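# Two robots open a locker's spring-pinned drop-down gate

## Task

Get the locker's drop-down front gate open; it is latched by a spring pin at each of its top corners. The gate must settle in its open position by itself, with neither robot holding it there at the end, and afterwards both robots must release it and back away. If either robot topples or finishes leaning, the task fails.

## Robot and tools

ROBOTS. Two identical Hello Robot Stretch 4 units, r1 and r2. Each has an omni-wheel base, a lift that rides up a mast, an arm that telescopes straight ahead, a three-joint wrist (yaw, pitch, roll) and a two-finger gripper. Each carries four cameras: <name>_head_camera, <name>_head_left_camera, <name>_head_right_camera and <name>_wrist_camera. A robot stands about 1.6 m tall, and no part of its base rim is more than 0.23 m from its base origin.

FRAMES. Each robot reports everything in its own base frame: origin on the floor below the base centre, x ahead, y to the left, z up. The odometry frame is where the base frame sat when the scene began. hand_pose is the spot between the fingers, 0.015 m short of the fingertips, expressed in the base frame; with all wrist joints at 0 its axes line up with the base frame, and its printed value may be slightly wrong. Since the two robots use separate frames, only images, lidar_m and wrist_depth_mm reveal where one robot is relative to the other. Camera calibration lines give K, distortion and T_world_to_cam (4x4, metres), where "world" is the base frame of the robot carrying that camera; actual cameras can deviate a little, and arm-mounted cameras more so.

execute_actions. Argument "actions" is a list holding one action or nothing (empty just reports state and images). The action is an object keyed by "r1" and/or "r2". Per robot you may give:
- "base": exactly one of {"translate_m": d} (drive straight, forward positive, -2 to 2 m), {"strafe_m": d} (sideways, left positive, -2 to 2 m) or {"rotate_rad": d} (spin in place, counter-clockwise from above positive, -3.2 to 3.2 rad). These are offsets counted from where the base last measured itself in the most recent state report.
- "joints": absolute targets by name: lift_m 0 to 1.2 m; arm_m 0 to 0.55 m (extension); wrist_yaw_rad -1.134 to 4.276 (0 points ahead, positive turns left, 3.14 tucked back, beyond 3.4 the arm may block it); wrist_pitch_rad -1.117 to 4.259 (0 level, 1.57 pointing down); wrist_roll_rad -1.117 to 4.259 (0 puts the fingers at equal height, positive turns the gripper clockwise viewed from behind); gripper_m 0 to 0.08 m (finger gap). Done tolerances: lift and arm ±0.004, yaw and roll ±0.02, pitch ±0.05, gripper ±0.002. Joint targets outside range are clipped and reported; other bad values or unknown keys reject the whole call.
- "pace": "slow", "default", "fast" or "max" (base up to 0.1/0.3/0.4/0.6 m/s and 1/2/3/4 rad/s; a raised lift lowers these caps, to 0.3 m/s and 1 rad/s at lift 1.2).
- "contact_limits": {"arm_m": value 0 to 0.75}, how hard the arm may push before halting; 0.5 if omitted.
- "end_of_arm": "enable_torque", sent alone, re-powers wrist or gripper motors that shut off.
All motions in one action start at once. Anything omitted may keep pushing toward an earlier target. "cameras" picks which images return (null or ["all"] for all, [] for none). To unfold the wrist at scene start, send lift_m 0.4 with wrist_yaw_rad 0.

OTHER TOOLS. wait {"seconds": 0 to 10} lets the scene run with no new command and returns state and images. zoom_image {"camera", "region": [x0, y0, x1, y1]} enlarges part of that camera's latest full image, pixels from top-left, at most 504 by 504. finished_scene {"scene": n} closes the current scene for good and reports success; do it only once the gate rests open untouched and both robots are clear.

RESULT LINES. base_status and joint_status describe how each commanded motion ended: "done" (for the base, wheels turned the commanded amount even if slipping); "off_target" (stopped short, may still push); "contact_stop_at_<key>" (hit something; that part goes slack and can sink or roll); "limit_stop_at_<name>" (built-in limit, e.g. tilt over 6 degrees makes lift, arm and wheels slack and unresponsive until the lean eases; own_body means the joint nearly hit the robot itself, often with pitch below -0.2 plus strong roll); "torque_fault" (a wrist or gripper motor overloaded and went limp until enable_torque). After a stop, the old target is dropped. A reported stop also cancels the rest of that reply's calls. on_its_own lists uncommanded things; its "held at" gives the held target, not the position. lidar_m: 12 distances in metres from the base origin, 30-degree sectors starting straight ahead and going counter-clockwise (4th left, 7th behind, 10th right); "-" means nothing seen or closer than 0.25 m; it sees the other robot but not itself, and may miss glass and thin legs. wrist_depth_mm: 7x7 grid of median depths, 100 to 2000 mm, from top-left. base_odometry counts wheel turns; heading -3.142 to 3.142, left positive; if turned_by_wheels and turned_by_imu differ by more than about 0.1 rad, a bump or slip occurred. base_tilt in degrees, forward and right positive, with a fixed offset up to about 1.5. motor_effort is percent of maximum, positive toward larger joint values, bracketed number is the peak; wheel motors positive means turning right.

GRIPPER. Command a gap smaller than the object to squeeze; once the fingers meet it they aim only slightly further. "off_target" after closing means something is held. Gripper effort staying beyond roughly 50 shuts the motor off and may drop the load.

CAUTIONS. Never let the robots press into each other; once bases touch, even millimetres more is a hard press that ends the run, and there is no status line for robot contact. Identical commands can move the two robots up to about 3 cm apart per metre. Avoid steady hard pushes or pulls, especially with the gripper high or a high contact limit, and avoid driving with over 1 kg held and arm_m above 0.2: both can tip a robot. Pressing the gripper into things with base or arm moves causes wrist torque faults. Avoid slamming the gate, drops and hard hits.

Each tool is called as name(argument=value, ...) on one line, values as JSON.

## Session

execute_actions(actions=[])

Scene clock: 0.00 s.
r1.base_odometry: x=+0.000 y=+0.000 heading=+0.000 (m, m, rad; r1's odometry frame)
r1.turned_by_wheels: +0.000 (rad since the last result)
r1.turned_by_imu: +0.000 (rad since the last result)
r1.base_tilt: forward=-0.5 right=-0.2 (deg)
r1.lidar_m: 2.05 1.83 1.87 2.34 2.54 2.58 2.02 1.77 3.76 2.40 2.15 2.19
r1.base_status: not commanded
r1.joint_positions: lift_m=+0.288 arm_m=-0.002 wrist_yaw_rad=+3.083 wrist_pitch_rad=+0.006 wrist_roll_rad=+0.013 gripper_m=+0.040
r1.joint_status: not commanded
r1.motor_effort: lift_m=+19 arm_m=-1 wrist_yaw_rad=-1 wrist_pitch_rad=-7 wrist_roll_rad=-1 gripper_m=-2 wheel_0=+0 wheel_1=+0 wheel_2=+0 (%)
r1.hand_pose: x=-0.0382 y=+0.0997 z=+0.4647 quat_wxyz=(+0.029, -0.003, +0.007, +1.000) (m; r1's base frame)
r1.wrist_depth_mm: - 120 195 - - - - / - 116 145 - - - - / - 127 173 - - - - / 150 165 - - - - - / 229 - - - - - - / 224 1397 109 1366 141 1366 1366 / - - - - - - -
r2.base_odometry: x=+0.000 y=+0.000 heading=+0.000 (m, m, rad; r2's odometry frame)
r2.turned_by_wheels: +0.000 (rad since the last result)
r2.turned_by_imu: +0.000 (rad since the last result)
r2.base_tilt: forward=+0.6 right=+0.3 (deg)
r2.lidar_m: 2.90 2.06 1.00 0.76 0.77 0.85 1.04 1.00 1.14 1.76 3.93 4.29
r2.base_status: not commanded
r2.joint_positions: lift_m=+0.237 arm_m=+0.000 wrist_yaw_rad=+3.089 wrist_pitch_rad=-0.009 wrist_roll_rad=-0.004 gripper_m=+0.040
r2.joint_status: not commanded
r2.motor_effort: lift_m=+20 arm_m=-1 wrist_yaw_rad=+0 wrist_pitch_rad=-7 wrist_roll_rad=-3 gripper_m=+0 wheel_0=+0 wheel_1=+0 wheel_2=+0 (%)
r2.hand_pose: x=-0.0366 y=+0.0984 z=+0.4175 quat_wxyz=(+0.026, +0.005, -0.002, +1.000) (m; r2's base frame)
r2.wrist_depth_mm: 144 196 1255 1366 1229 931 732 / - 144 1205 1336 1229 891 732 / - 130 271 1336 1205 917 732 / 107 140 224 1336 1205 891 732 / 136 162 1182 1308 1205 904 723 / 976 1078 1182 1281 1182 878 723 / 946 1025 144 1205 139 854 715
pictures: r1_head_camera, r1_head_left_camera, r1_head_right_camera, r1_wrist_camera, r2_head_camera, r2_head_left_camera, r2_head_right_camera, r2_wrist_camera
camera_calibration (this result's frames):
r1_wrist_camera: T_world_to_cam=[[-0.0127947, 0.999501, -0.028871, -0.0770152], [0.0740068, -0.0278476, -0.996869, 0.5192], [-0.997176, -0.0148913, -0.0736136, 0.151128], [0, 0, 0, 1]] pos_world=[0.111291, 0.0936858, 0.526476]
r2_wrist_camera: T_world_to_cam=[[0.0596744, 0.997634, 0.0341448, -0.114083], [-0.0902117, 0.0394556, -0.995141, 0.478772], [-0.994133, 0.0563042, 0.0923527, 0.0670023], [0, 0, 0, 1]] pos_world=[0.116608, 0.0911498, 0.474153]
Images, in order (width x height): r1_head_camera 420x560, r1_head_left_camera 420x672, r1_head_right_camera 420x672, r1_wrist_camera 616x392, r2_head_camera 420x560, r2_head_left_camera 420x672, r2_head_right_camera 420x672, r2_wrist_camera 616x392.

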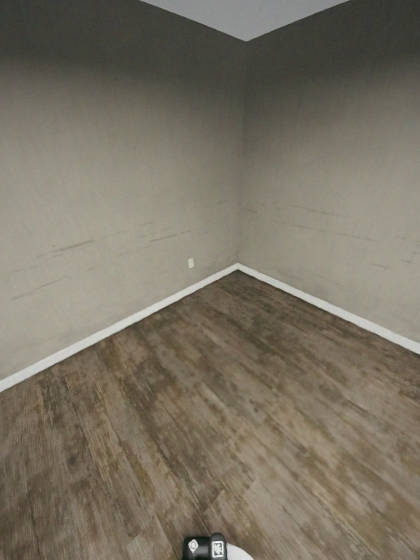

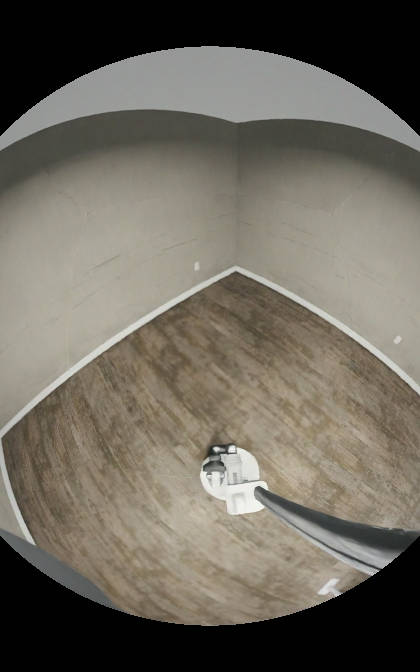

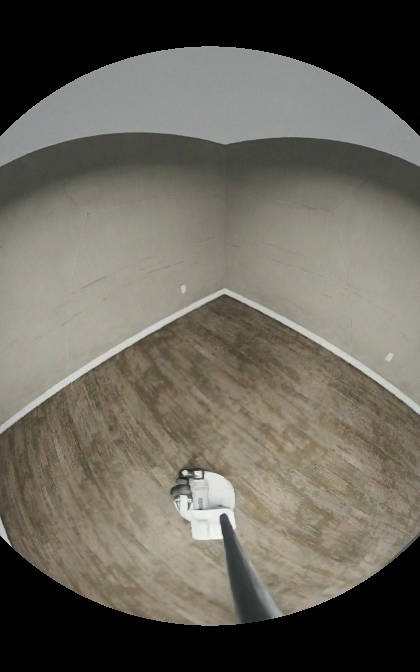

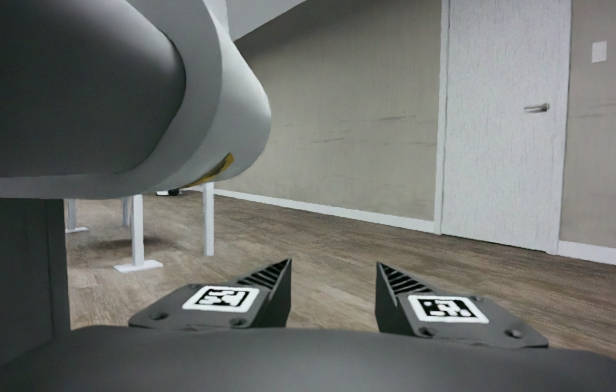

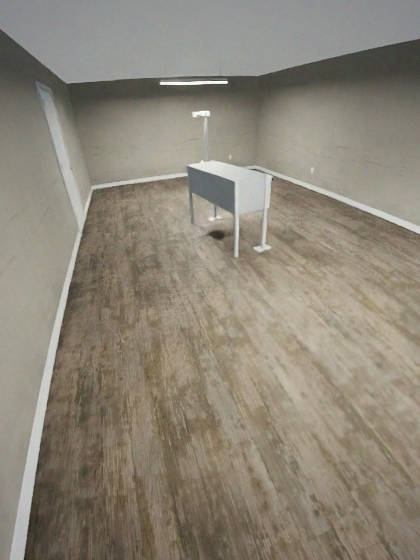

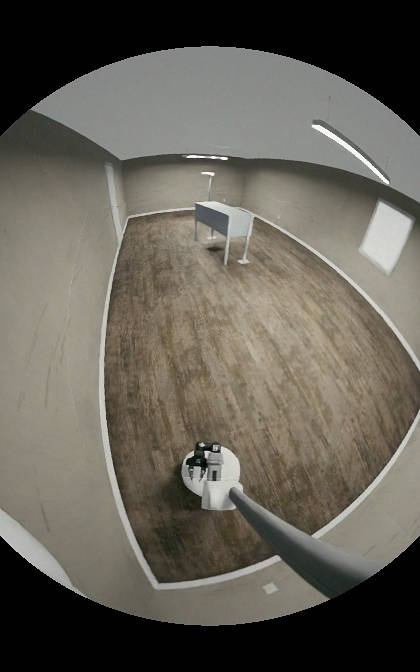

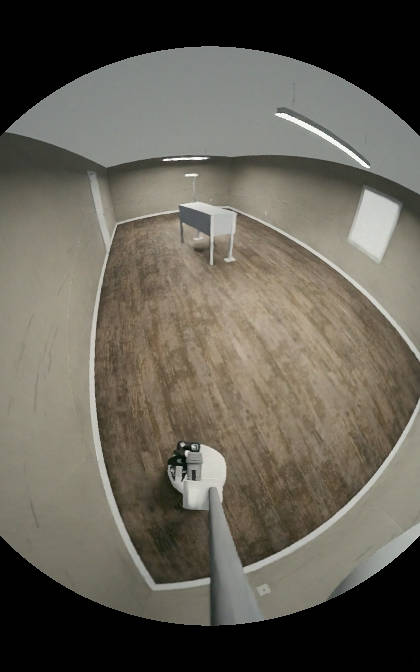

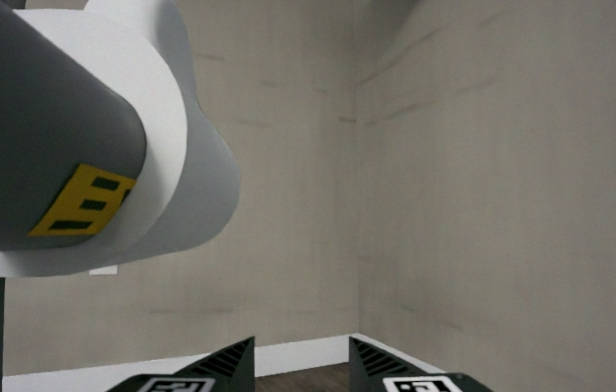

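execute_actions(actions=[{"r1":{"base":{"rotate_rad":-2.6},"joints":{"lift_m":0.4,"wrist_yaw_rad":0,"gripper_m":0.08},"pace":"fast"},"r2":{"base":{"rotate_rad":-0.337},"pace":"fast"}}], cameras=["r1_head_camera"])

Scene clock: 2.50 s.
r1.base_odometry: x=+0.000 y=+0.000 heading=-2.600 (m, m, rad; r1's odometry frame)
r1.turned_by_wheels: -2.600 (rad since the last result)
r1.turned_by_imu: -2.546 (rad since the last result)
r1.base_tilt: forward=-0.5 right=-0.3 (deg)
r1.lidar_m: 1.74 3.64 2.36 2.15 2.19 2.04 1.84 1.90 2.39 2.57 2.60 1.94
r1.base_status: done
r1.joint_positions: lift_m=+0.400 arm_m=-0.002 wrist_yaw_rad=+0.000 wrist_pitch_rad=+0.006 wrist_roll_rad=+0.013 gripper_m=+0.080
r1.joint_status: all done
r1.motor_effort: lift_m=+21(24) arm_m=-1(1) wrist_yaw_rad=-2(4) wrist_pitch_rad=-8(8) wrist_roll_rad=+0(1) gripper_m=+0(2) wheel_0=-1(9) wheel_1=-1(10) wheel_2=-2(10) (%)
r1.hand_pose: x=+0.3818 y=-0.0873 z=+0.5768 quat_wxyz=(+1.000, +0.007, +0.003, +0.000) (m; r1's base frame)
r1.wrist_depth_mm: - - - - - - - / - - - - - - - / - - - - 1618 - - / - - - - 1708 - - / - - - - - - - / 1618 111 129 1708 1537 113 1808 / - - - - - - -
r2.base_odometry: x=+0.000 y=+0.000 heading=-0.337 (m, m, rad; r2's odometry frame)
r2.turned_by_wheels: -0.337 (rad since the last result)
r2.turned_by_imu: -0.336 (rad since the last result)
r2.base_tilt: forward=+0.5 right=+0.3 (deg)
r2.lidar_m: 3.05 2.92 1.46 0.87 0.77 0.78 0.96 1.03 1.01 1.23 2.41 3.95
r2.base_status: done
r2.joint_positions: lift_m=+0.237 arm_m=+0.000 wrist_yaw_rad=+3.089 wrist_pitch_rad=-0.009 wrist_roll_rad=-0.004 gripper_m=+0.040
r2.joint_status: not commanded
r2.motor_effort: lift_m=+20(20) arm_m=-1(1) wrist_yaw_rad=+0(1) wrist_pitch_rad=-7(7) wrist_roll_rad=-2(2) gripper_m=+1(1) wheel_0=+1(6) wheel_1=+0(9) wheel_2=-1(9) (%)
r2.hand_pose: x=-0.0366 y=+0.0984 z=+0.4175 quat_wxyz=(+0.026, +0.005, -0.002, +1.000) (m; r2's base frame)
r2.wrist_depth_mm: 144 196 1397 1182 960 798 691 / - 144 1397 1160 931 798 683 / - 130 271 1160 946 788 683 / 107 140 224 1138 931 788 683 / 136 162 1308 1138 904 768 668 / 976 1118 1281 1118 904 759 661 / 960 1098 144 1078 139 750 676
pictures: r1_head_camera
Images, in order (width x height): r1_head_camera 420x560.

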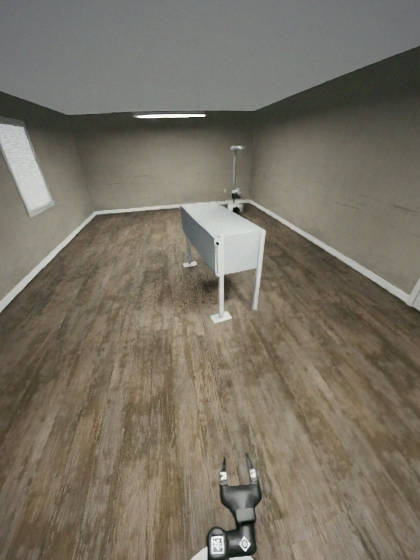

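execute_actions(actions=[{"r1":{"base":{"translate_m":0.94},"pace":"fast"},"r2":{"base":{"translate_m":2.0},"pace":"max"}}], cameras=[])

execute_actions(actions=[{"r1":{"base":{"strafe_m":-0.256},"joints":{"lift_m":0.685},"pace":"fast"},"r2":{"base":{"translate_m":0.63},"joints":{"lift_m":0.68,"wrist_yaw_rad":0,"gripper_m":0.08},"pace":"max"}}], cameras=[])

execute_actions(actions=[{"r1":{"base":{"rotate_rad":0.27},"joints":{"arm_m":0.1},"pace":"fast"},"r2":{"base":{"rotate_rad":0.85},"joints":{"arm_m":0.1},"pace":"fast"}}], cameras=["r1_head_camera","r2_head_camera","r1_wrist_camera","r2_wrist_camera"])

Scene clock: 7.70 s.
r1.base_odometry: x=-0.806 y=-0.484 heading=-2.601 (m, m, rad; r1's odometry frame)
r1.turned_by_wheels: +0.000 (rad since the last result)
r1.turned_by_imu: -0.003 (rad since the last result)
r1.base_tilt: forward=-0.5 right=-0.3 (deg)
r1.lidar_m: 0.77 3.82 2.50 2.28 2.30 2.89 2.80 2.85 2.68 2.39 2.44 0.89
r1.base_status: done
r1.joint_positions: lift_m=+0.400 arm_m=-0.002 wrist_yaw_rad=+0.000 wrist_pitch_rad=+0.006 wrist_roll_rad=+0.013 gripper_m=+0.080
r1.joint_status: not commanded
r1.motor_effort: lift_m=+21(21) arm_m=+0(1) wrist_yaw_rad=+0(1) wrist_pitch_rad=-7(9) wrist_roll_rad=+2(0) gripper_m=+1(1) wheel_0=-2(3) wheel_1=-1(4) wheel_2=+0(10) (%)
r1.hand_pose: x=+0.3817 y=-0.0874 z=+0.5768 quat_wxyz=(+1.000, +0.007, +0.003, +0.000) (m; r1's base frame)
r1.wrist_depth_mm: - - - - 580 627 668 / - - - 946 585 634 668 / - - - 946 591 647 676 / - - - 1160 609 661 683 / - - - - 627 - - / 1576 111 129 1661 621 113 707 / - - - - - - -
r2.base_odometry: x=+1.887 y=-0.661 heading=-0.337 (m, m, rad; r2's odometry frame)
r2.turned_by_wheels: +0.000 (rad since the last result)
r2.turned_by_imu: -0.010 (rad since the last result)
r2.base_tilt: forward=+0.6 right=+0.2 (deg)
r2.lidar_m: 3.15 1.19 1.19 2.39 2.08 2.12 2.54 2.54 2.53 2.99 2.58 2.58
r2.base_status: done
r2.joint_positions: lift_m=+0.237 arm_m=+0.000 wrist_yaw_rad=+3.089 wrist_pitch_rad=-0.009 wrist_roll_rad=-0.004 gripper_m=+0.040
r2.joint_status: not commanded
r2.motor_effort: lift_m=+20(20) arm_m=-1(1) wrist_yaw_rad=-1(1) wrist_pitch_rad=-7(7) wrist_roll_rad=-2(2) gripper_m=+1(1) wheel_0=+0(9) wheel_1=+0(6) wheel_2=+1(17) (%)
r2.hand_pose: x=-0.0366 y=+0.0984 z=+0.4175 quat_wxyz=(+0.026, +0.005, -0.002, +1.000) (m; r2's base frame)
r2.wrist_depth_mm: 144 196 - - - - 1863 / - 143 - - - - 1756 / - 130 270 - - - 1756 / 107 139 224 - - - 1756 / 136 162 - - - - 1756 / - - - - - 1921 1661 / 1336 1336 144 1308 139 1281 1281
pictures: none
No camera images: the call's "cameras" was empty. Leave "cameras" out to get every camera's image.

Scene clock: 10.33 s.
r1.base_odometry: x=-0.937 y=-0.265 heading=-2.601 (m, m, rad; r1's odometry frame)
r1.turned_by_wheels: +0.000 (rad since the last result)
r1.turned_by_imu: -0.001 (rad since the last result)
r1.base_tilt: forward=-0.5 right=-0.2 (deg)
r1.lidar_m: 0.79 2.76 2.78 2.53 2.57 3.01 2.77 2.83 2.40 2.14 2.18 0.95
r1.base_status: done
r1.joint_positions: lift_m=+0.685 arm_m=-0.002 wrist_yaw_rad=+0.000 wrist_pitch_rad=+0.006 wrist_roll_rad=+0.013 gripper_m=+0.080
r1.joint_status: all done
r1.motor_effort: lift_m=+22(25) arm_m=-1(1) wrist_yaw_rad=+1(1) wrist_pitch_rad=-6(6) wrist_roll_rad=+1(1) gripper_m=+0(0) wheel_0=-2(9) wheel_1=-1(12) wheel_2=-1(2) (%)
r1.hand_pose: x=+0.3817 y=-0.0874 z=+0.8618 quat_wxyz=(+1.000, +0.007, +0.003, +0.000) (m; r1's base frame)
r1.wrist_depth_mm: - - - - - - - / - - - - - - - / - - - - - - - / - - 627 668 699 - - / - - 627 676 715 - - / - 111 129 691 715 113 - / - - - - - - -
r2.base_odometry: x=+2.482 y=-0.870 heading=-0.337 (m, m, rad; r2's odometry frame)
r2.turned_by_wheels: +0.000 (rad since the last result)
r2.turned_by_imu: -0.004 (rad since the last result)
r2.base_tilt: forward=+0.5 right=+0.3 (deg)
r2.lidar_m: 2.62 2.92 0.76 0.90 2.52 2.52 3.02 2.99 3.01 2.48 2.15 2.20
r2.base_status: done
r2.joint_positions: lift_m=+0.680 arm_m=+0.000 wrist_yaw_rad=+0.000 wrist_pitch_rad=-0.009 wrist_roll_rad=-0.004 gripper_m=+0.080
r2.joint_status: all done
r2.motor_effort: lift_m=+22(26) arm_m=-1(1) wrist_yaw_rad=-2(9) wrist_pitch_rad=-7(8) wrist_roll_rad=-3(2) gripper_m=+2(4) wheel_0=-1(7) wheel_1=-1(7) wheel_2=-1(17) (%)
r2.hand_pose: x=+0.3839 y=-0.0873 z=+0.8600 quat_wxyz=(+1.000, -0.002, -0.005, +0.000) (m; r2's base frame)
r2.wrist_depth_mm: - - - - - - 1661 / - - - - - 1921 1618 / - - - - - 1983 1708 / - - - - - 1983 1661 / - - - - - 1921 1661 / - - - - - 1863 1661 / - - - - 159 1756 1708
pictures: none
No camera images: the call's "cameras" was empty. Leave "cameras" out to get every camera's image.

Scene clock: 11.77 s.
r1.base_odometry: x=-0.937 y=-0.265 heading=-2.331 (m, m, rad; r1's odometry frame)
r1.turned_by_wheels: +0.270 (rad since the last result)
r1.turned_by_imu: +0.264 (rad since the last result)
r1.base_tilt: forward=-0.5 right=-0.3 (deg)
r1.lidar_m: 0.80 3.22 2.56 2.53 2.79 2.81 2.74 2.78 2.20 2.14 2.38 0.86
r1.base_status: done
r1.joint_positions: lift_m=+0.685 arm_m=+0.099 wrist_yaw_rad=+0.000 wrist_pitch_rad=+0.006 wrist_roll_rad=+0.013 gripper_m=+0.080
r1.joint_status: all done
r1.motor_effort: lift_m=+22(22) arm_m=+6(9) wrist_yaw_rad=-1(2) wrist_pitch_rad=-8(9) wrist_roll_rad=+0(0) gripper_m=+0(0) wheel_0=+1(6) wheel_1=+1(6) wheel_2=+0(8) (%)
r1.hand_pose: x=+0.4825 y=-0.0873 z=+0.8618 quat_wxyz=(+1.000, +0.007, +0.003, +0.000) (m; r1's base frame)
r1.wrist_depth_mm: - - - - - - - / - - - - - - - / - - - - - - - / - - - - 500 500 496 / - - - - 504 512 500 / - 111 129 - 504 113 508 / - - - - - - -
r2.base_odometry: x=+2.482 y=-0.870 heading=+0.513 (m, m, rad; r2's odometry frame)
r2.turned_by_wheels: +0.850 (rad since the last result)
r2.turned_by_imu: +0.846 (rad since the last result)
r2.base_tilt: forward=+0.5 right=+0.3 (deg)
r2.lidar_m: 0.77 0.83 2.57 2.51 2.70 3.02 2.99 2.84 2.19 2.16 2.39 3.55
r2.base_status: done
r2.joint_positions: lift_m=+0.680 arm_m=+0.099 wrist_yaw_rad=+0.000 wrist_pitch_rad=-0.009 wrist_roll_rad=-0.004 gripper_m=+0.080
r2.joint_status: all done
r2.motor_effort: lift_m=+22(22) arm_m=+5(5) wrist_yaw_rad=-2(1) wrist_pitch_rad=-7(7) wrist_roll_rad=-1(2) gripper_m=+2(2) wheel_0=-2(9) wheel_1=+1(5) wheel_2=+1(8) (%)
r2.hand_pose: x=+0.4828 y=-0.0873 z=+0.8600 quat_wxyz=(+1.000, -0.002, -0.005, +0.000) (m; r2's base frame)
r2.wrist_depth_mm: - - - - - - - / - - - - - - - / - - - - - - - / - - - - - - - / 496 496 508 - - - - / 492 496 492 - - - - / 488 484 484 - 159 - -
pictures: r1_head_camera, r1_wrist_camera, r2_head_camera, r2_wrist_camera
camera_calibration (this result's frames):
r1_wrist_camera: T_world_to_cam=[[0.0717658, -0.997004, -0.0288649, -0.0870789], [-0.0754667, 0.0234289, -0.996873, 0.94792], [0.994562, 0.0737197, -0.0735592, -0.256531], [0, 0, 0, 1]] pos_world=[0.332921, -0.0901154, 0.923572]
r2_wrist_camera: T_world_to_cam=[[-0.00701139, -0.999392, 0.0341458, -0.117086], [0.092187, -0.0346472, -0.995139, 0.878815], [0.995717, -0.00382951, 0.0923739, -0.41295], [0, 0, 0, 1]] pos_world=[0.329345, -0.0881479, 0.916687]
Images, in order (width x height): r1_head_camera 420x560, r1_wrist_camera 616x392, r2_head_camera 420x560, r2_wrist_camera 616x392.

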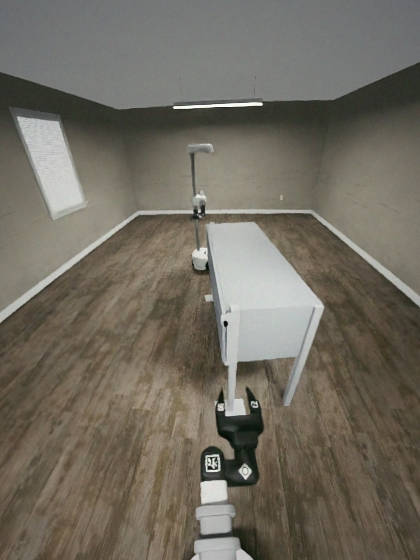

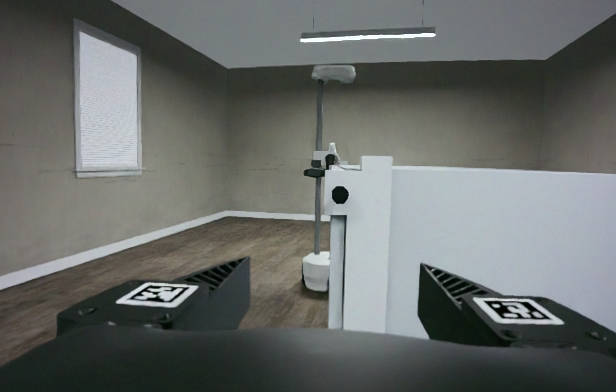

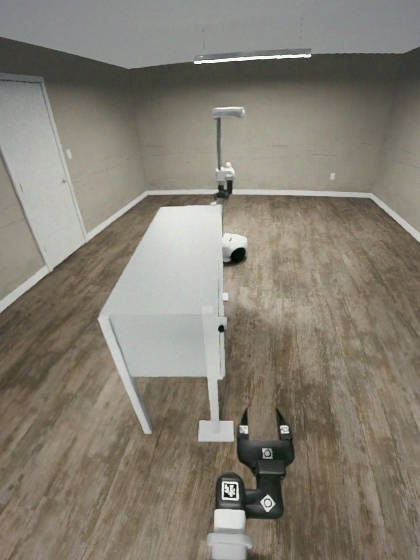

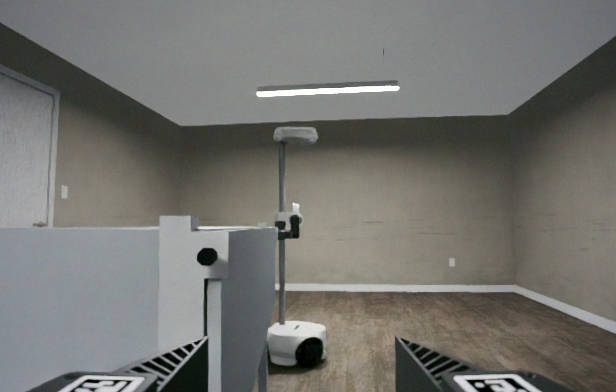

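execute_actions(actions=[{"r1":{"base":{"strafe_m":-0.008},"joints":{"lift_m":0.712,"arm_m":0.33}},"r2":{"base":{"strafe_m":0.106},"joints":{"lift_m":0.707,"arm_m":0.32}}}], cameras=["r1_wrist_camera","r2_wrist_camera"])

Scene clock: 13.70 s.
r1.base_odometry: x=-0.943 y=-0.259 heading=-2.331 (m, m, rad; r1's odometry frame)
r1.turned_by_wheels: +0.000 (rad since the last result)
r1.turned_by_imu: -0.001 (rad since the last result)
r1.base_tilt: forward=-0.5 right=-0.2 (deg)
r1.lidar_m: 0.81 3.26 2.57 2.54 2.80 2.80 2.74 2.80 2.19 2.15 2.38 0.88
r1.base_status: done
r1.joint_positions: lift_m=+0.712 arm_m=+0.329 wrist_yaw_rad=+0.000 wrist_pitch_rad=+0.006 wrist_roll_rad=+0.013 gripper_m=+0.080
r1.joint_status: all done
r1.motor_effort: lift_m=+22(24) arm_m=+7(5) wrist_yaw_rad=+0(0) wrist_pitch_rad=-7(10) wrist_roll_rad=+1(1) gripper_m=-1(1) wheel_0=-3(8) wheel_1=-1(10) wheel_2=-1(0) (%)
r1.hand_pose: x=+0.7124 y=-0.0874 z=+0.8888 quat_wxyz=(+1.000, +0.007, +0.003, +0.000) (m; r1's base frame)
r1.wrist_depth_mm: - - - - - - - / - - - - - - - / - - - - - - - / - - - - 277 399 430 / - - - 268 264 278 274 / - 111 129 - 268 113 278 / - - - - - - -
r2.base_odometry: x=+2.430 y=-0.777 heading=+0.513 (m, m, rad; r2's odometry frame)
r2.turned_by_wheels: +0.000 (rad since the last result)
r2.turned_by_imu: +0.000 (rad since the last result)
r2.base_tilt: forward=+0.6 right=+0.2 (deg)
r2.lidar_m: 0.79 0.84 2.41 2.41 2.63 3.00 2.98 2.98 2.30 2.28 2.49 3.72
r2.base_status: done
r2.joint_positions: lift_m=+0.707 arm_m=+0.319 wrist_yaw_rad=+0.000 wrist_pitch_rad=-0.009 wrist_roll_rad=-0.004 gripper_m=+0.080
r2.joint_status: all done
r2.motor_effort: lift_m=+23(23) arm_m=+5(5) wrist_yaw_rad=-1(1) wrist_pitch_rad=-7(7) wrist_roll_rad=-2(2) gripper_m=+2(2) wheel_0=-1(11) wheel_1=+0(12) wheel_2=+1(1) (%)
r2.hand_pose: x=+0.7027 y=-0.0874 z=+0.8869 quat_wxyz=(+1.000, -0.002, -0.005, +0.000) (m; r2's base frame)
r2.wrist_depth_mm: - - - - - - - / - - - - - - - / - - - - - - - / - - - - - - - / 424 430 303 - - - - / 279 279 265 267 - - - / 276 278 262 - 159 - -
pictures: r1_wrist_camera, r2_wrist_camera
camera_calibration (this result's frames):
r1_wrist_camera: T_world_to_cam=[[0.0715254, -0.997021, -0.0288646, -0.102684], [-0.0754574, 0.023447, -0.996873, 0.992186], [0.99458, 0.0734799, -0.0735556, -0.483274], [0, 0, 0, 1]] pos_world=[0.562868, -0.0901306, 0.950572]
r2_wrist_camera: T_world_to_cam=[[-0.00719876, -0.999391, 0.0341457, -0.116371], [0.0921828, -0.0346644, -0.995139, 0.885322], [0.995716, -0.00401612, 0.0923762, -0.634445], [0, 0, 0, 1]] pos_world=[0.549278, -0.088159, 0.943599]
Images, in order (width x height): r1_wrist_camera 616x392, r2_wrist_camera 616x392.

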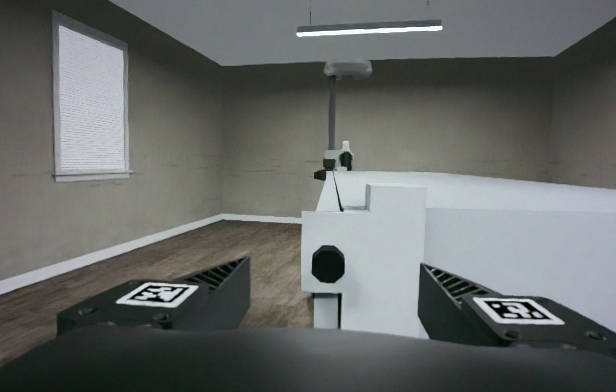

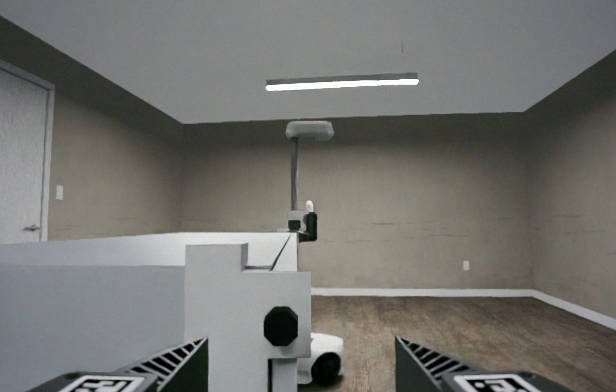

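execute_actions(actions=[{"r1":{"base":{"strafe_m":0.004},"joints":{"arm_m":0.418},"contact_limits":{"arm_m":0.15}},"r2":{"base":{"strafe_m":0.012},"joints":{"arm_m":0.408},"contact_limits":{"arm_m":0.15}}}], cameras=["r1_wrist_camera","r2_wrist_camera"])

execute_actions(actions=[{"r1":{"joints":{"gripper_m":0.01}},"r2":{"joints":{"gripper_m":0.01}}}], cameras=[])

execute_actions(actions=[{"r1":{"joints":{"arm_m":0.394},"pace":"slow"},"r2":{"joints":{"arm_m":0.384},"pace":"slow"}}], cameras=["r1_wrist_camera","r2_wrist_camera"])

Scene clock: 15.10 s.
r1.base_odometry: x=-0.940 y=-0.262 heading=-2.331 (m, m, rad; r1's odometry frame)
r1.turned_by_wheels: +0.000 (rad since the last result)
r1.turned_by_imu: +0.000 (rad since the last result)
r1.base_tilt: forward=-0.5 right=-0.2 (deg)
r1.lidar_m: 0.82 3.21 2.59 2.54 2.77 2.82 2.76 2.78 2.17 2.14 2.36 0.85
r1.base_status: done
r1.joint_positions: lift_m=+0.712 arm_m=+0.417 wrist_yaw_rad=+0.000 wrist_pitch_rad=+0.006 wrist_roll_rad=+0.013 gripper_m=+0.080
r1.joint_status: all done
r1.motor_effort: lift_m=+22(22) arm_m=+7(6) wrist_yaw_rad=+0(1) wrist_pitch_rad=-6(8) wrist_roll_rad=+1(0) gripper_m=+1(0) wheel_0=-1(6) wheel_1=-1(6) wheel_2=-1(2) (%)
r1.contact_limits: arm_m 0.15
r1.hand_pose: x=+0.8004 y=-0.0874 z=+0.8888 quat_wxyz=(+1.000, +0.007, +0.003, +0.000) (m; r1's base frame)
r1.wrist_depth_mm: - - - - - - - / - - - - - - - / - - - - - - - / - - - - 276 399 427 / - - - 178 175 190 189 / - 111 129 179 178 113 - / - - - - - - -
r2.base_odometry: x=+2.424 y=-0.767 heading=+0.513 (m, m, rad; r2's odometry frame)
r2.turned_by_wheels: +0.000 (rad since the last result)
r2.turned_by_imu: +0.000 (rad since the last result)
r2.base_tilt: forward=+0.5 right=+0.4 (deg)
r2.lidar_m: 0.75 0.84 2.43 2.39 2.61 3.02 2.95 2.97 2.34 2.29 2.50 3.73
r2.base_status: done
r2.joint_positions: lift_m=+0.707 arm_m=+0.407 wrist_yaw_rad=+0.000 wrist_pitch_rad=-0.009 wrist_roll_rad=-0.004 gripper_m=+0.080
r2.joint_status: all done
r2.motor_effort: lift_m=+23(23) arm_m=+5(6) wrist_yaw_rad=-1(1) wrist_pitch_rad=-7(7) wrist_roll_rad=-3(3) gripper_m=+2(2) wheel_0=-1(6) wheel_1=-1(7) wheel_2=+0(1) (%)
r2.contact_limits: arm_m 0.15
r2.hand_pose: x=+0.7907 y=-0.0874 z=+0.8869 quat_wxyz=(+1.000, -0.002, -0.005, +0.000) (m; r2's base frame)
r2.wrist_depth_mm: - - - - - - - / - - - - - - - / - - - - - - - / - - - - - - - / 421 433 232 1708 - - - / 193 195 179 180 - - - / 193 176 177 177 159 - -
pictures: r1_wrist_camera, r2_wrist_camera
camera_calibration (this result's frames):
r1_wrist_camera: T_world_to_cam=[[0.0715035, -0.997023, -0.028864, -0.108965], [-0.0754459, 0.023449, -0.996874, 0.998819], [0.994583, 0.0734577, -0.0735445, -0.570802], [0, 0, 0, 1]] pos_world=[0.650858, -0.090132, 0.950573]
r2_wrist_camera: T_world_to_cam=[[-0.00731906, -0.99939, 0.0341458, -0.115668], [0.0921793, -0.0346756, -0.995138, 0.877213], [0.995716, -0.00413594, 0.0923769, -0.722051], [0, 0, 0, 1]] pos_world=[0.63725, -0.0881661, 0.943599]
Images, in order (width x height): r1_wrist_camera 616x392, r2_wrist_camera 616x392.

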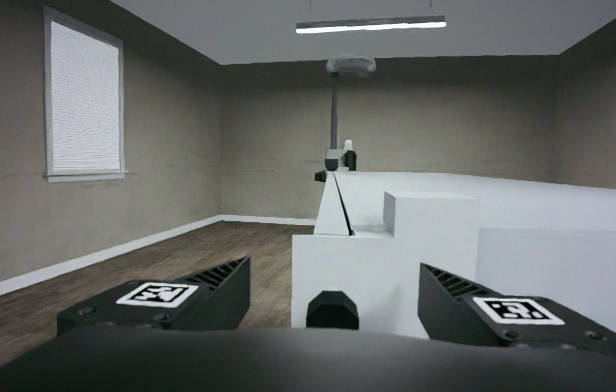

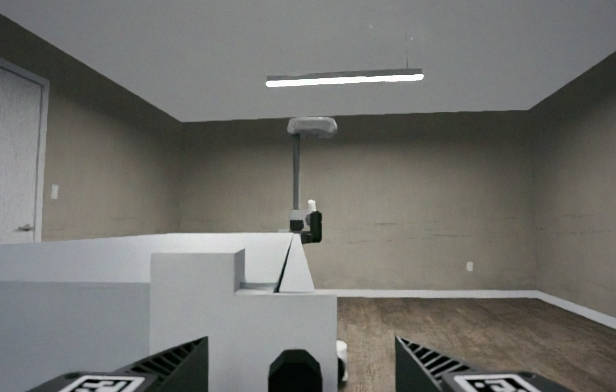

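Scene clock: 16.40 s.
r1.base_odometry: x=-0.940 y=-0.262 heading=-2.331 (m, m, rad; r1's odometry frame)
r1.turned_by_wheels: +0.000 (rad since the last result)
r1.turned_by_imu: +0.000 (rad since the last result)
r1.base_tilt: forward=-0.5 right=-0.2 (deg)
r1.lidar_m: 0.80 3.19 2.57 2.54 2.76 2.77 2.75 2.77 2.22 2.13 2.39 0.88
r1.base_status: not commanded
r1.joint_positions: lift_m=+0.712 arm_m=+0.417 wrist_yaw_rad=+0.000 wrist_pitch_rad=+0.006 wrist_roll_rad=+0.014 gripper_m=+0.019
r1.joint_status: gripper_m off_target (ended at +0.019, target +0.010)
r1.on_its_own: gripper_m is held at +0.015, not at your +0.010, by its contact guard: the fingers met something
r1.motor_effort: lift_m=+22(22) arm_m=+7(7) wrist_yaw_rad=-1(2) wrist_pitch_rad=-8(8) wrist_roll_rad=-3(3) gripper_m=-37(38) wheel_0=-1(1) wheel_1=-2(2) wheel_2=-1(1) (%)
r1.hand_pose: x=+0.8004 y=-0.0874 z=+0.8888 quat_wxyz=(+1.000, +0.007, +0.003, +0.000) (m; r1's base frame)
r1.wrist_depth_mm: - - - - - - - / - - - - - - - / - - - - - - - / - - - - 276 394 421 / - - - 178 175 190 189 / - - 119 142 111 193 191 / - - - - - - -
r2.base_odometry: x=+2.424 y=-0.767 heading=+0.513 (m, m, rad; r2's odometry frame)
r2.turned_by_wheels: +0.000 (rad since the last result)
r2.turned_by_imu: +0.000 (rad since the last result)
r2.base_tilt: forward=+0.5 right=+0.3 (deg)
r2.lidar_m: 0.78 0.82 2.42 2.39 2.61 3.02 2.98 2.99 2.34 2.29 2.49 3.71
r2.base_status: not commanded
r2.joint_positions: lift_m=+0.707 arm_m=+0.407 wrist_yaw_rad=+0.003 wrist_pitch_rad=-0.009 wrist_roll_rad=-0.004 gripper_m=+0.019
r2.joint_status: gripper_m off_target (ended at +0.019, target +0.010)
r2.on_its_own: gripper_m is held at +0.015, not at your +0.010, by its contact guard: the fingers met something
r2.motor_effort: lift_m=+23(23) arm_m=+5(5) wrist_yaw_rad=-9(9) wrist_pitch_rad=-7(7) wrist_roll_rad=-3(3) gripper_m=-35(34) wheel_0=+2(2) wheel_1=+1(1) wheel_2=+1(0) (%)
r2.hand_pose: x=+0.7909 y=-0.0868 z=+0.8869 quat_wxyz=(+1.000, -0.002, -0.005, +0.001) (m; r2's base frame)
r2.wrist_depth_mm: - - - - - - - / - - - - - - - / - - - - - - - / - - - - - - - / 424 427 200 1708 - - - / 194 195 179 180 - - - / 192 193 177 143 - - -
pictures: none
No camera images: the call's "cameras" was empty. Leave "cameras" out to get every camera's image.

Scene clock: 17.67 s.
r1.base_odometry: x=-0.941 y=-0.263 heading=-2.329 (m, m, rad; r1's odometry frame)
r1.turned_by_wheels: +0.002 (rad since the last result)
r1.turned_by_imu: -0.019 (rad since the last result)
r1.base_tilt: forward=-0.5 right=-0.3 (deg)
r1.lidar_m: 0.79 3.26 2.59 2.53 2.74 2.84 2.75 2.85 2.25 2.16 2.37 0.87
r1.base_status: not commanded
r1.joint_positions: lift_m=+0.712 arm_m=+0.397 wrist_yaw_rad=+0.018 wrist_pitch_rad=+0.006 wrist_roll_rad=+0.014 gripper_m=+0.019
r1.joint_status: all done
r1.on_its_own: gripper_m is held at +0.015, not at your +0.010, by its contact guard: the fingers met something; wrist_yaw_rad is at rest, and its effort (-53) is outside its rest range (-13 to +13)
r1.motor_effort: lift_m=+21(22) arm_m=-16(18) wrist_yaw_rad=-53(57) wrist_pitch_rad=-7(11) wrist_roll_rad=-1(3) gripper_m=-36(37) wheel_0=+2(8) wheel_1=+1(4) wheel_2=+18(18) (%)
r1.hand_pose: x=+0.7820 y=-0.0836 z=+0.8888 quat_wxyz=(+1.000, +0.007, +0.003, +0.009) (m; r1's base frame)
r1.wrist_depth_mm: - - - - - - - / - - - - - - - / - - - - - - - / - - - 1205 274 397 424 / - - 257 193 189 204 202 / - - 114 152 111 206 205 / - - - - - - -
r2.base_odometry: x=+2.425 y=-0.767 heading=+0.513 (m, m, rad; r2's odometry frame)
r2.turned_by_wheels: +0.000 (rad since the last result)
r2.turned_by_imu: -0.001 (rad since the last result)
r2.base_tilt: forward=+0.6 right=+0.3 (deg)
r2.lidar_m: 0.79 0.80 2.45 2.39 2.63 3.01 2.98 2.99 2.33 2.25 2.54 3.77
r2.base_status: not commanded
r2.joint_positions: lift_m=+0.707 arm_m=+0.387 wrist_yaw_rad=+0.010 wrist_pitch_rad=-0.009 wrist_roll_rad=-0.004 gripper_m=+0.018
r2.joint_status: all done
r2.on_its_own: gripper_m is held at +0.015, not at your +0.010, by its contact guard: the fingers met something; wrist_yaw_rad is at rest, and its effort (-29) is outside its rest range (-13 to +13)
r2.motor_effort: lift_m=+23(23) arm_m=-15(14) wrist_yaw_rad=-29(33) wrist_pitch_rad=-8(10) wrist_roll_rad=-3(2) gripper_m=-32(35) wheel_0=-6(6) wheel_1=-4(4) wheel_2=+11(11) (%)
r2.hand_pose: x=+0.7711 y=-0.0853 z=+0.8868 quat_wxyz=(+1.000, -0.002, -0.004, +0.005) (m; r2's base frame)
r2.wrist_depth_mm: - - - - - - - / - - - - - - - / - - - - - - - / - - - - - - - / 430 439 200 1255 - - - / 213 213 197 198 307 - - / 210 212 193 155 212 - -
pictures: r1_wrist_camera, r2_wrist_camera
camera_calibration (this result's frames):
r1_wrist_camera: T_world_to_cam=[[0.0894103, -0.995562, -0.029371, -0.117252], [-0.0762017, 0.022565, -0.996837, 0.997809], [0.993076, 0.0913656, -0.073846, -0.549829], [0, 0, 0, 1]] pos_world=[0.63254, -0.0890113, 0.950606]
r2_wrist_camera: T_world_to_cam=[[0.00267014, -0.999418, 0.0339958, -0.121255], [0.0922222, -0.0336049, -0.995171, 0.879119], [0.995735, 0.00579241, 0.0920788, -0.701412], [0, 0, 0, 1]] pos_world=[0.61767, -0.0875788, 0.943581]
Images, in order (width x height): r1_wrist_camera 616x392, r2_wrist_camera 616x392.

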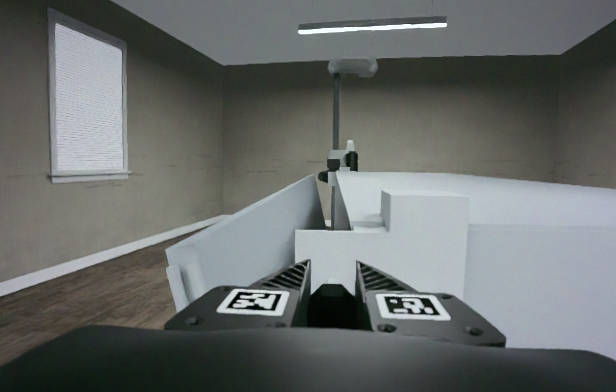

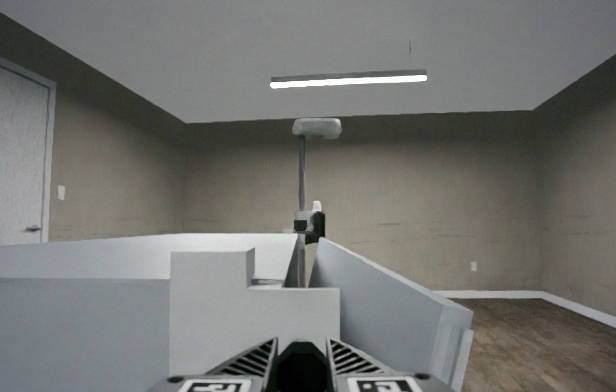

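execute_actions(actions=[{"r1":{"joints":{"gripper_m":0.04}},"r2":{"joints":{"gripper_m":0.04}}}], cameras=[])

execute_actions(actions=[{"r1":{"joints":{"arm_m":0.1},"pace":"fast"},"r2":{"joints":{"arm_m":0.1},"pace":"fast"}}], cameras=[])

wait(seconds=5)

finished_scene(scene=2)

Scene clock: 18.67 s.
r1.base_odometry: x=-0.940 y=-0.262 heading=-2.331 (m, m, rad; r1's odometry frame)
r1.turned_by_wheels: -0.001 (rad since the last result)
r1.turned_by_imu: -0.002 (rad since the last result)
r1.base_tilt: forward=-0.6 right=-0.3 (deg)
r1.lidar_m: 0.80 0.82 2.56 2.54 2.75 2.78 2.76 2.84 2.24 2.16 2.37 0.86
r1.base_status: not commanded
r1.joint_positions: lift_m=+0.712 arm_m=+0.395 wrist_yaw_rad=+0.001 wrist_pitch_rad=+0.006 wrist_roll_rad=+0.013 gripper_m=+0.040
r1.joint_status: all done
r1.motor_effort: lift_m=+21(21) arm_m=-7(17) wrist_yaw_rad=-3(51) wrist_pitch_rad=-8(8) wrist_roll_rad=-2(1) gripper_m=+0(34) wheel_0=+2(8) wheel_1=+1(2) wheel_2=+2(18) (%)
r1.hand_pose: x=+0.7789 y=-0.0872 z=+0.8888 quat_wxyz=(+1.000, +0.007, +0.003, +0.001) (m; r1's base frame)
r1.wrist_depth_mm: - - - - - - - / - - - - - - - / - - - - - - - / - - - - 195 399 427 / - - - 197 195 212 211 / - - 109 163 141 213 213 / - - - - - - -
r2.base_odometry: x=+2.424 y=-0.767 heading=+0.513 (m, m, rad; r2's odometry frame)
r2.turned_by_wheels: +0.000 (rad since the last result)
r2.turned_by_imu: -0.001 (rad since the last result)
r2.base_tilt: forward=+0.5 right=+0.3 (deg)
r2.lidar_m: 0.81 0.82 2.44 2.39 2.61 3.01 2.97 2.99 2.33 2.28 2.50 0.87
r2.base_status: not commanded
r2.joint_positions: lift_m=+0.707 arm_m=+0.385 wrist_yaw_rad=+0.000 wrist_pitch_rad=-0.009 wrist_roll_rad=-0.004 gripper_m=+0.040
r2.joint_status: all done
r2.motor_effort: lift_m=+23(23) arm_m=-5(15) wrist_yaw_rad=-2(29) wrist_pitch_rad=-8(8) wrist_roll_rad=-2(2) gripper_m=+3(31) wheel_0=-1(6) wheel_1=-1(4) wheel_2=+0(11) (%)
r2.hand_pose: x=+0.7685 y=-0.0873 z=+0.8869 quat_wxyz=(+1.000, -0.002, -0.005, +0.000) (m; r2's base frame)
r2.wrist_depth_mm: - - - - - - - / - - - - - - - / - - - - - - - / - - - - - - - / 421 424 216 - - - - / 216 215 200 202 - - - / 213 214 144 198 142 - -
pictures: none
No camera images: the call's "cameras" was empty. Leave "cameras" out to get every camera's image.

Scene clock: 20.33 s.
r1.base_odometry: x=-0.940 y=-0.262 heading=-2.331 (m, m, rad; r1's odometry frame)
r1.turned_by_wheels: +0.000 (rad since the last result)
r1.turned_by_imu: -0.001 (rad since the last result)
r1.base_tilt: forward=-0.6 right=-0.3 (deg)
r1.lidar_m: 0.77 3.28 2.56 2.54 2.75 2.79 2.76 2.85 2.23 2.17 2.36 0.86
r1.base_status: not commanded
r1.joint_positions: lift_m=+0.712 arm_m=+0.101 wrist_yaw_rad=+0.000 wrist_pitch_rad=+0.006 wrist_roll_rad=+0.013 gripper_m=+0.040
r1.joint_status: all done
r1.motor_effort: lift_m=+21(21) arm_m=-7(6) wrist_yaw_rad=+1(3) wrist_pitch_rad=-8(6) wrist_roll_rad=+0(0) gripper_m=+1(0) wheel_0=+1(2) wheel_1=+0(1) wheel_2=+1(2) (%)
r1.hand_pose: x=+0.4847 y=-0.0875 z=+0.8888 quat_wxyz=(+1.000, +0.007, +0.003, +0.000) (m; r1's base frame)
r1.wrist_depth_mm: - - - - - - - / - - - - - - - / - - - - - - - / - - - - 508 508 500 / - - - - 512 512 504 / - - 109 508 141 512 517 / - - - - - - -
r2.base_odometry: x=+2.424 y=-0.767 heading=+0.513 (m, m, rad; r2's odometry frame)
r2.turned_by_wheels: +0.000 (rad since the last result)
r2.turned_by_imu: -0.001 (rad since the last result)
r2.base_tilt: forward=+0.5 right=+0.2 (deg)
r2.lidar_m: 0.76 0.81 2.43 2.40 2.60 3.02 2.98 2.99 2.32 2.30 2.51 3.72
r2.base_status: not commanded
r2.joint_positions: lift_m=+0.707 arm_m=+0.101 wrist_yaw_rad=+0.000 wrist_pitch_rad=-0.009 wrist_roll_rad=-0.004 gripper_m=+0.040
r2.joint_status: all done
r2.motor_effort: lift_m=+23(23) arm_m=-5(5) wrist_yaw_rad=+0(2) wrist_pitch_rad=-7(7) wrist_roll_rad=-2(2) gripper_m=+3(2) wheel_0=-1(1) wheel_1=-1(1) wheel_2=-1(0) (%)
r2.hand_pose: x=+0.4844 y=-0.0875 z=+0.8869 quat_wxyz=(+1.000, -0.002, -0.005, +0.000) (m; r2's base frame)
r2.wrist_depth_mm: - - - - - - - / - - - - - - - / - - - - - - - / - - - - - - - / 496 496 492 - - - - / 480 492 488 - - - - / 480 484 144 - 142 - -
pictures: none
No camera images: the call's "cameras" was empty. Leave "cameras" out to get every camera's image.

Scene clock: 25.33 s.
r1.base_odometry: x=-0.940 y=-0.262 heading=-2.331 (m, m, rad; r1's odometry frame)
r1.turned_by_wheels: +0.000 (rad since the last result)
r1.turned_by_imu: -0.001 (rad since the last result)
r1.base_tilt: forward=-0.6 right=-0.2 (deg)
r1.lidar_m: 0.79 3.27 2.56 2.52 2.74 2.81 2.75 2.85 2.24 2.15 2.39 0.86
r1.base_status: not commanded
r1.joint_positions: lift_m=+0.712 arm_m=+0.101 wrist_yaw_rad=+0.000 wrist_pitch_rad=+0.006 wrist_roll_rad=+0.013 gripper_m=+0.040
r1.joint_status: all done
r1.motor_effort: lift_m=+21(21) arm_m=-6(6) wrist_yaw_rad=+0(3) wrist_pitch_rad=-10(6) wrist_roll_rad=+0(0) gripper_m=+0(0) wheel_0=+1(2) wheel_1=+0(1) wheel_2=+1(2) (%)
r1.hand_pose: x=+0.4847 y=-0.0875 z=+0.8888 quat_wxyz=(+1.000, +0.007, +0.003, +0.000) (m; r1's base frame)
r1.wrist_depth_mm: - - - - - - - / - - - - - - - / - - - - - - - / - - - - 508 508 500 / - - - - 517 508 504 / - - 109 504 141 512 512 / - - - - - - -
r2.base_odometry: x=+2.424 y=-0.767 heading=+0.513 (m, m, rad; r2's odometry frame)
r2.turned_by_wheels: +0.000 (rad since the last result)
r2.turned_by_imu: -0.002 (rad since the last result)
r2.base_tilt: forward=+0.5 right=+0.3 (deg)
r2.lidar_m: 0.78 0.82 2.44 2.40 2.58 3.01 2.97 3.01 2.34 2.27 2.50 3.72
r2.base_status: not commanded
r2.joint_positions: lift_m=+0.707 arm_m=+0.101 wrist_yaw_rad=+0.000 wrist_pitch_rad=-0.009 wrist_roll_rad=-0.004 gripper_m=+0.040
r2.joint_status: all done
r2.motor_effort: lift_m=+23(23) arm_m=-5(5) wrist_yaw_rad=+0(2) wrist_pitch_rad=-7(7) wrist_roll_rad=-3(2) gripper_m=+2(2) wheel_0=-1(1) wheel_1=-1(1) wheel_2=+0(0) (%)
r2.hand_pose: x=+0.4844 y=-0.0875 z=+0.8869 quat_wxyz=(+1.000, -0.002, -0.005, +0.000) (m; r2's base frame)
r2.wrist_depth_mm: - - - - - - - / - - - - - - - / - - - - - - - / - - - - - - - / 496 500 500 - - - - / 484 488 488 - - - - / 484 480 144 - 142 - -
wait: 5.00 s; at rest by 0.27 s
pictures: r1_head_camera, r1_head_left_camera, r1_head_right_camera, r1_wrist_camera, r2_head_camera, r2_head_left_camera, r2_head_right_camera, r2_wrist_camera
camera_calibration (this result's frames):
r1_wrist_camera: T_world_to_cam=[[0.0712253, -0.997034, -0.0291416, -0.0860657], [-0.0755063, 0.0237426, -0.996863, 0.975087], [0.994598, 0.0732022, -0.0735913, -0.256762], [0, 0, 0, 1]] pos_world=[0.33513, -0.0901661, 0.950624]
r2_wrist_camera: T_world_to_cam=[[-0.00759106, -0.999393, 0.0339958, -0.117703], [0.0921156, -0.0345511, -0.995149, 0.905479], [0.995719, -0.00442269, 0.092322, -0.417106], [0, 0, 0, 1]] pos_world=[0.331019, -0.0881912, 0.943596]
Images, in order (width x height): r1_head_camera 420x560, r1_head_left_camera 420x672, r1_head_right_camera 420x672, r1_wrist_camera 616x392, r2_head_camera 420x560, r2_head_left_camera 420x672, r2_head_right_camera 420x672, r2_wrist_camera 616x392.

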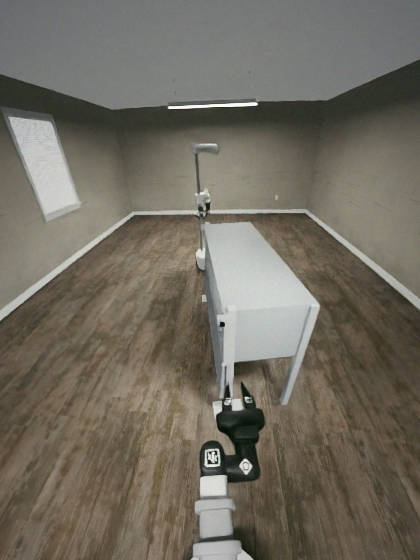

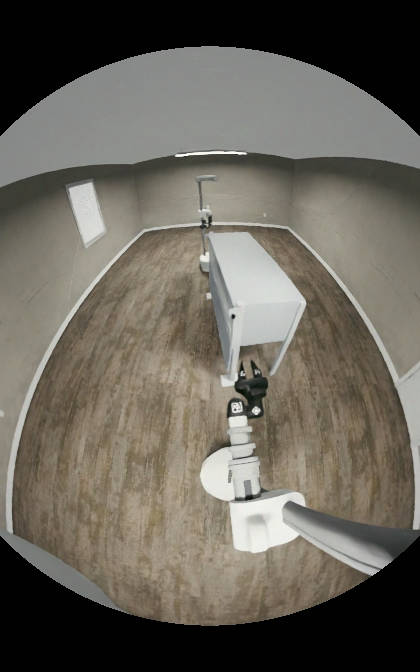

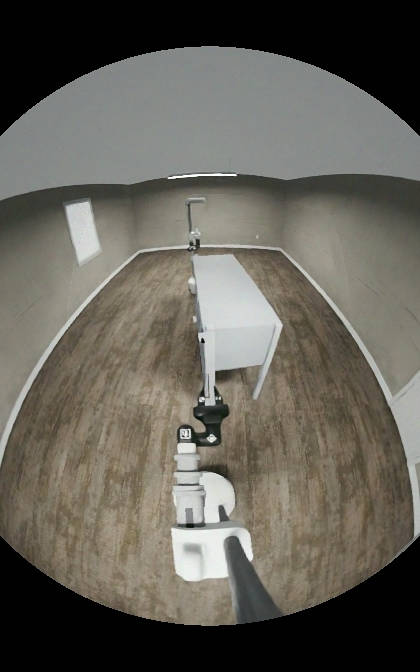

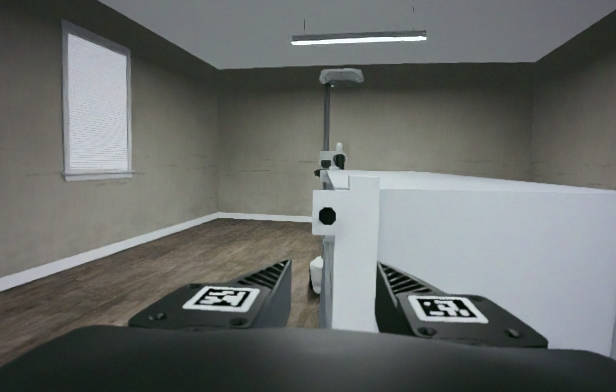

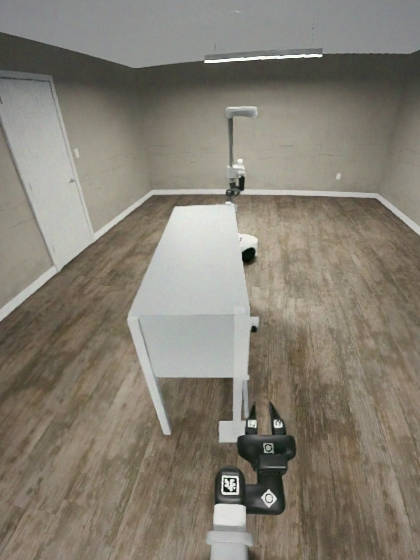

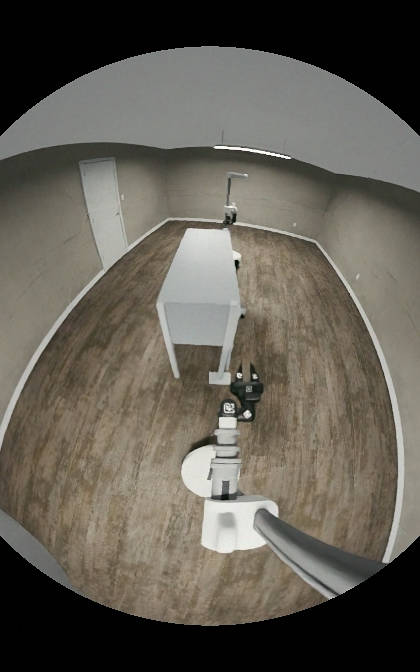

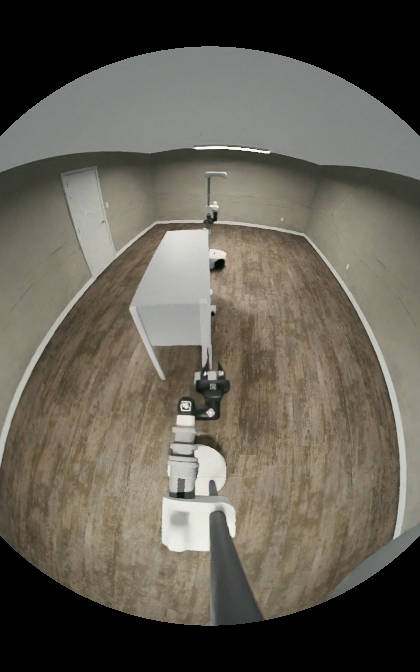

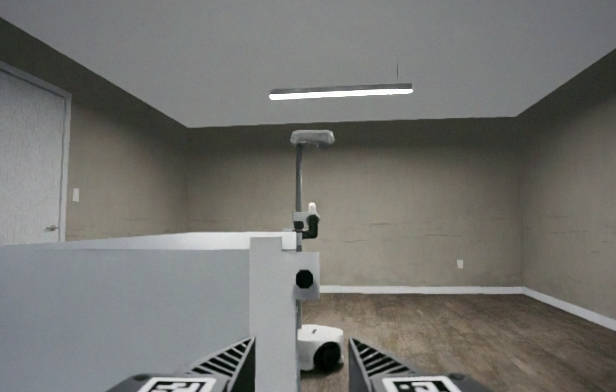

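The scene is finished: the task was done.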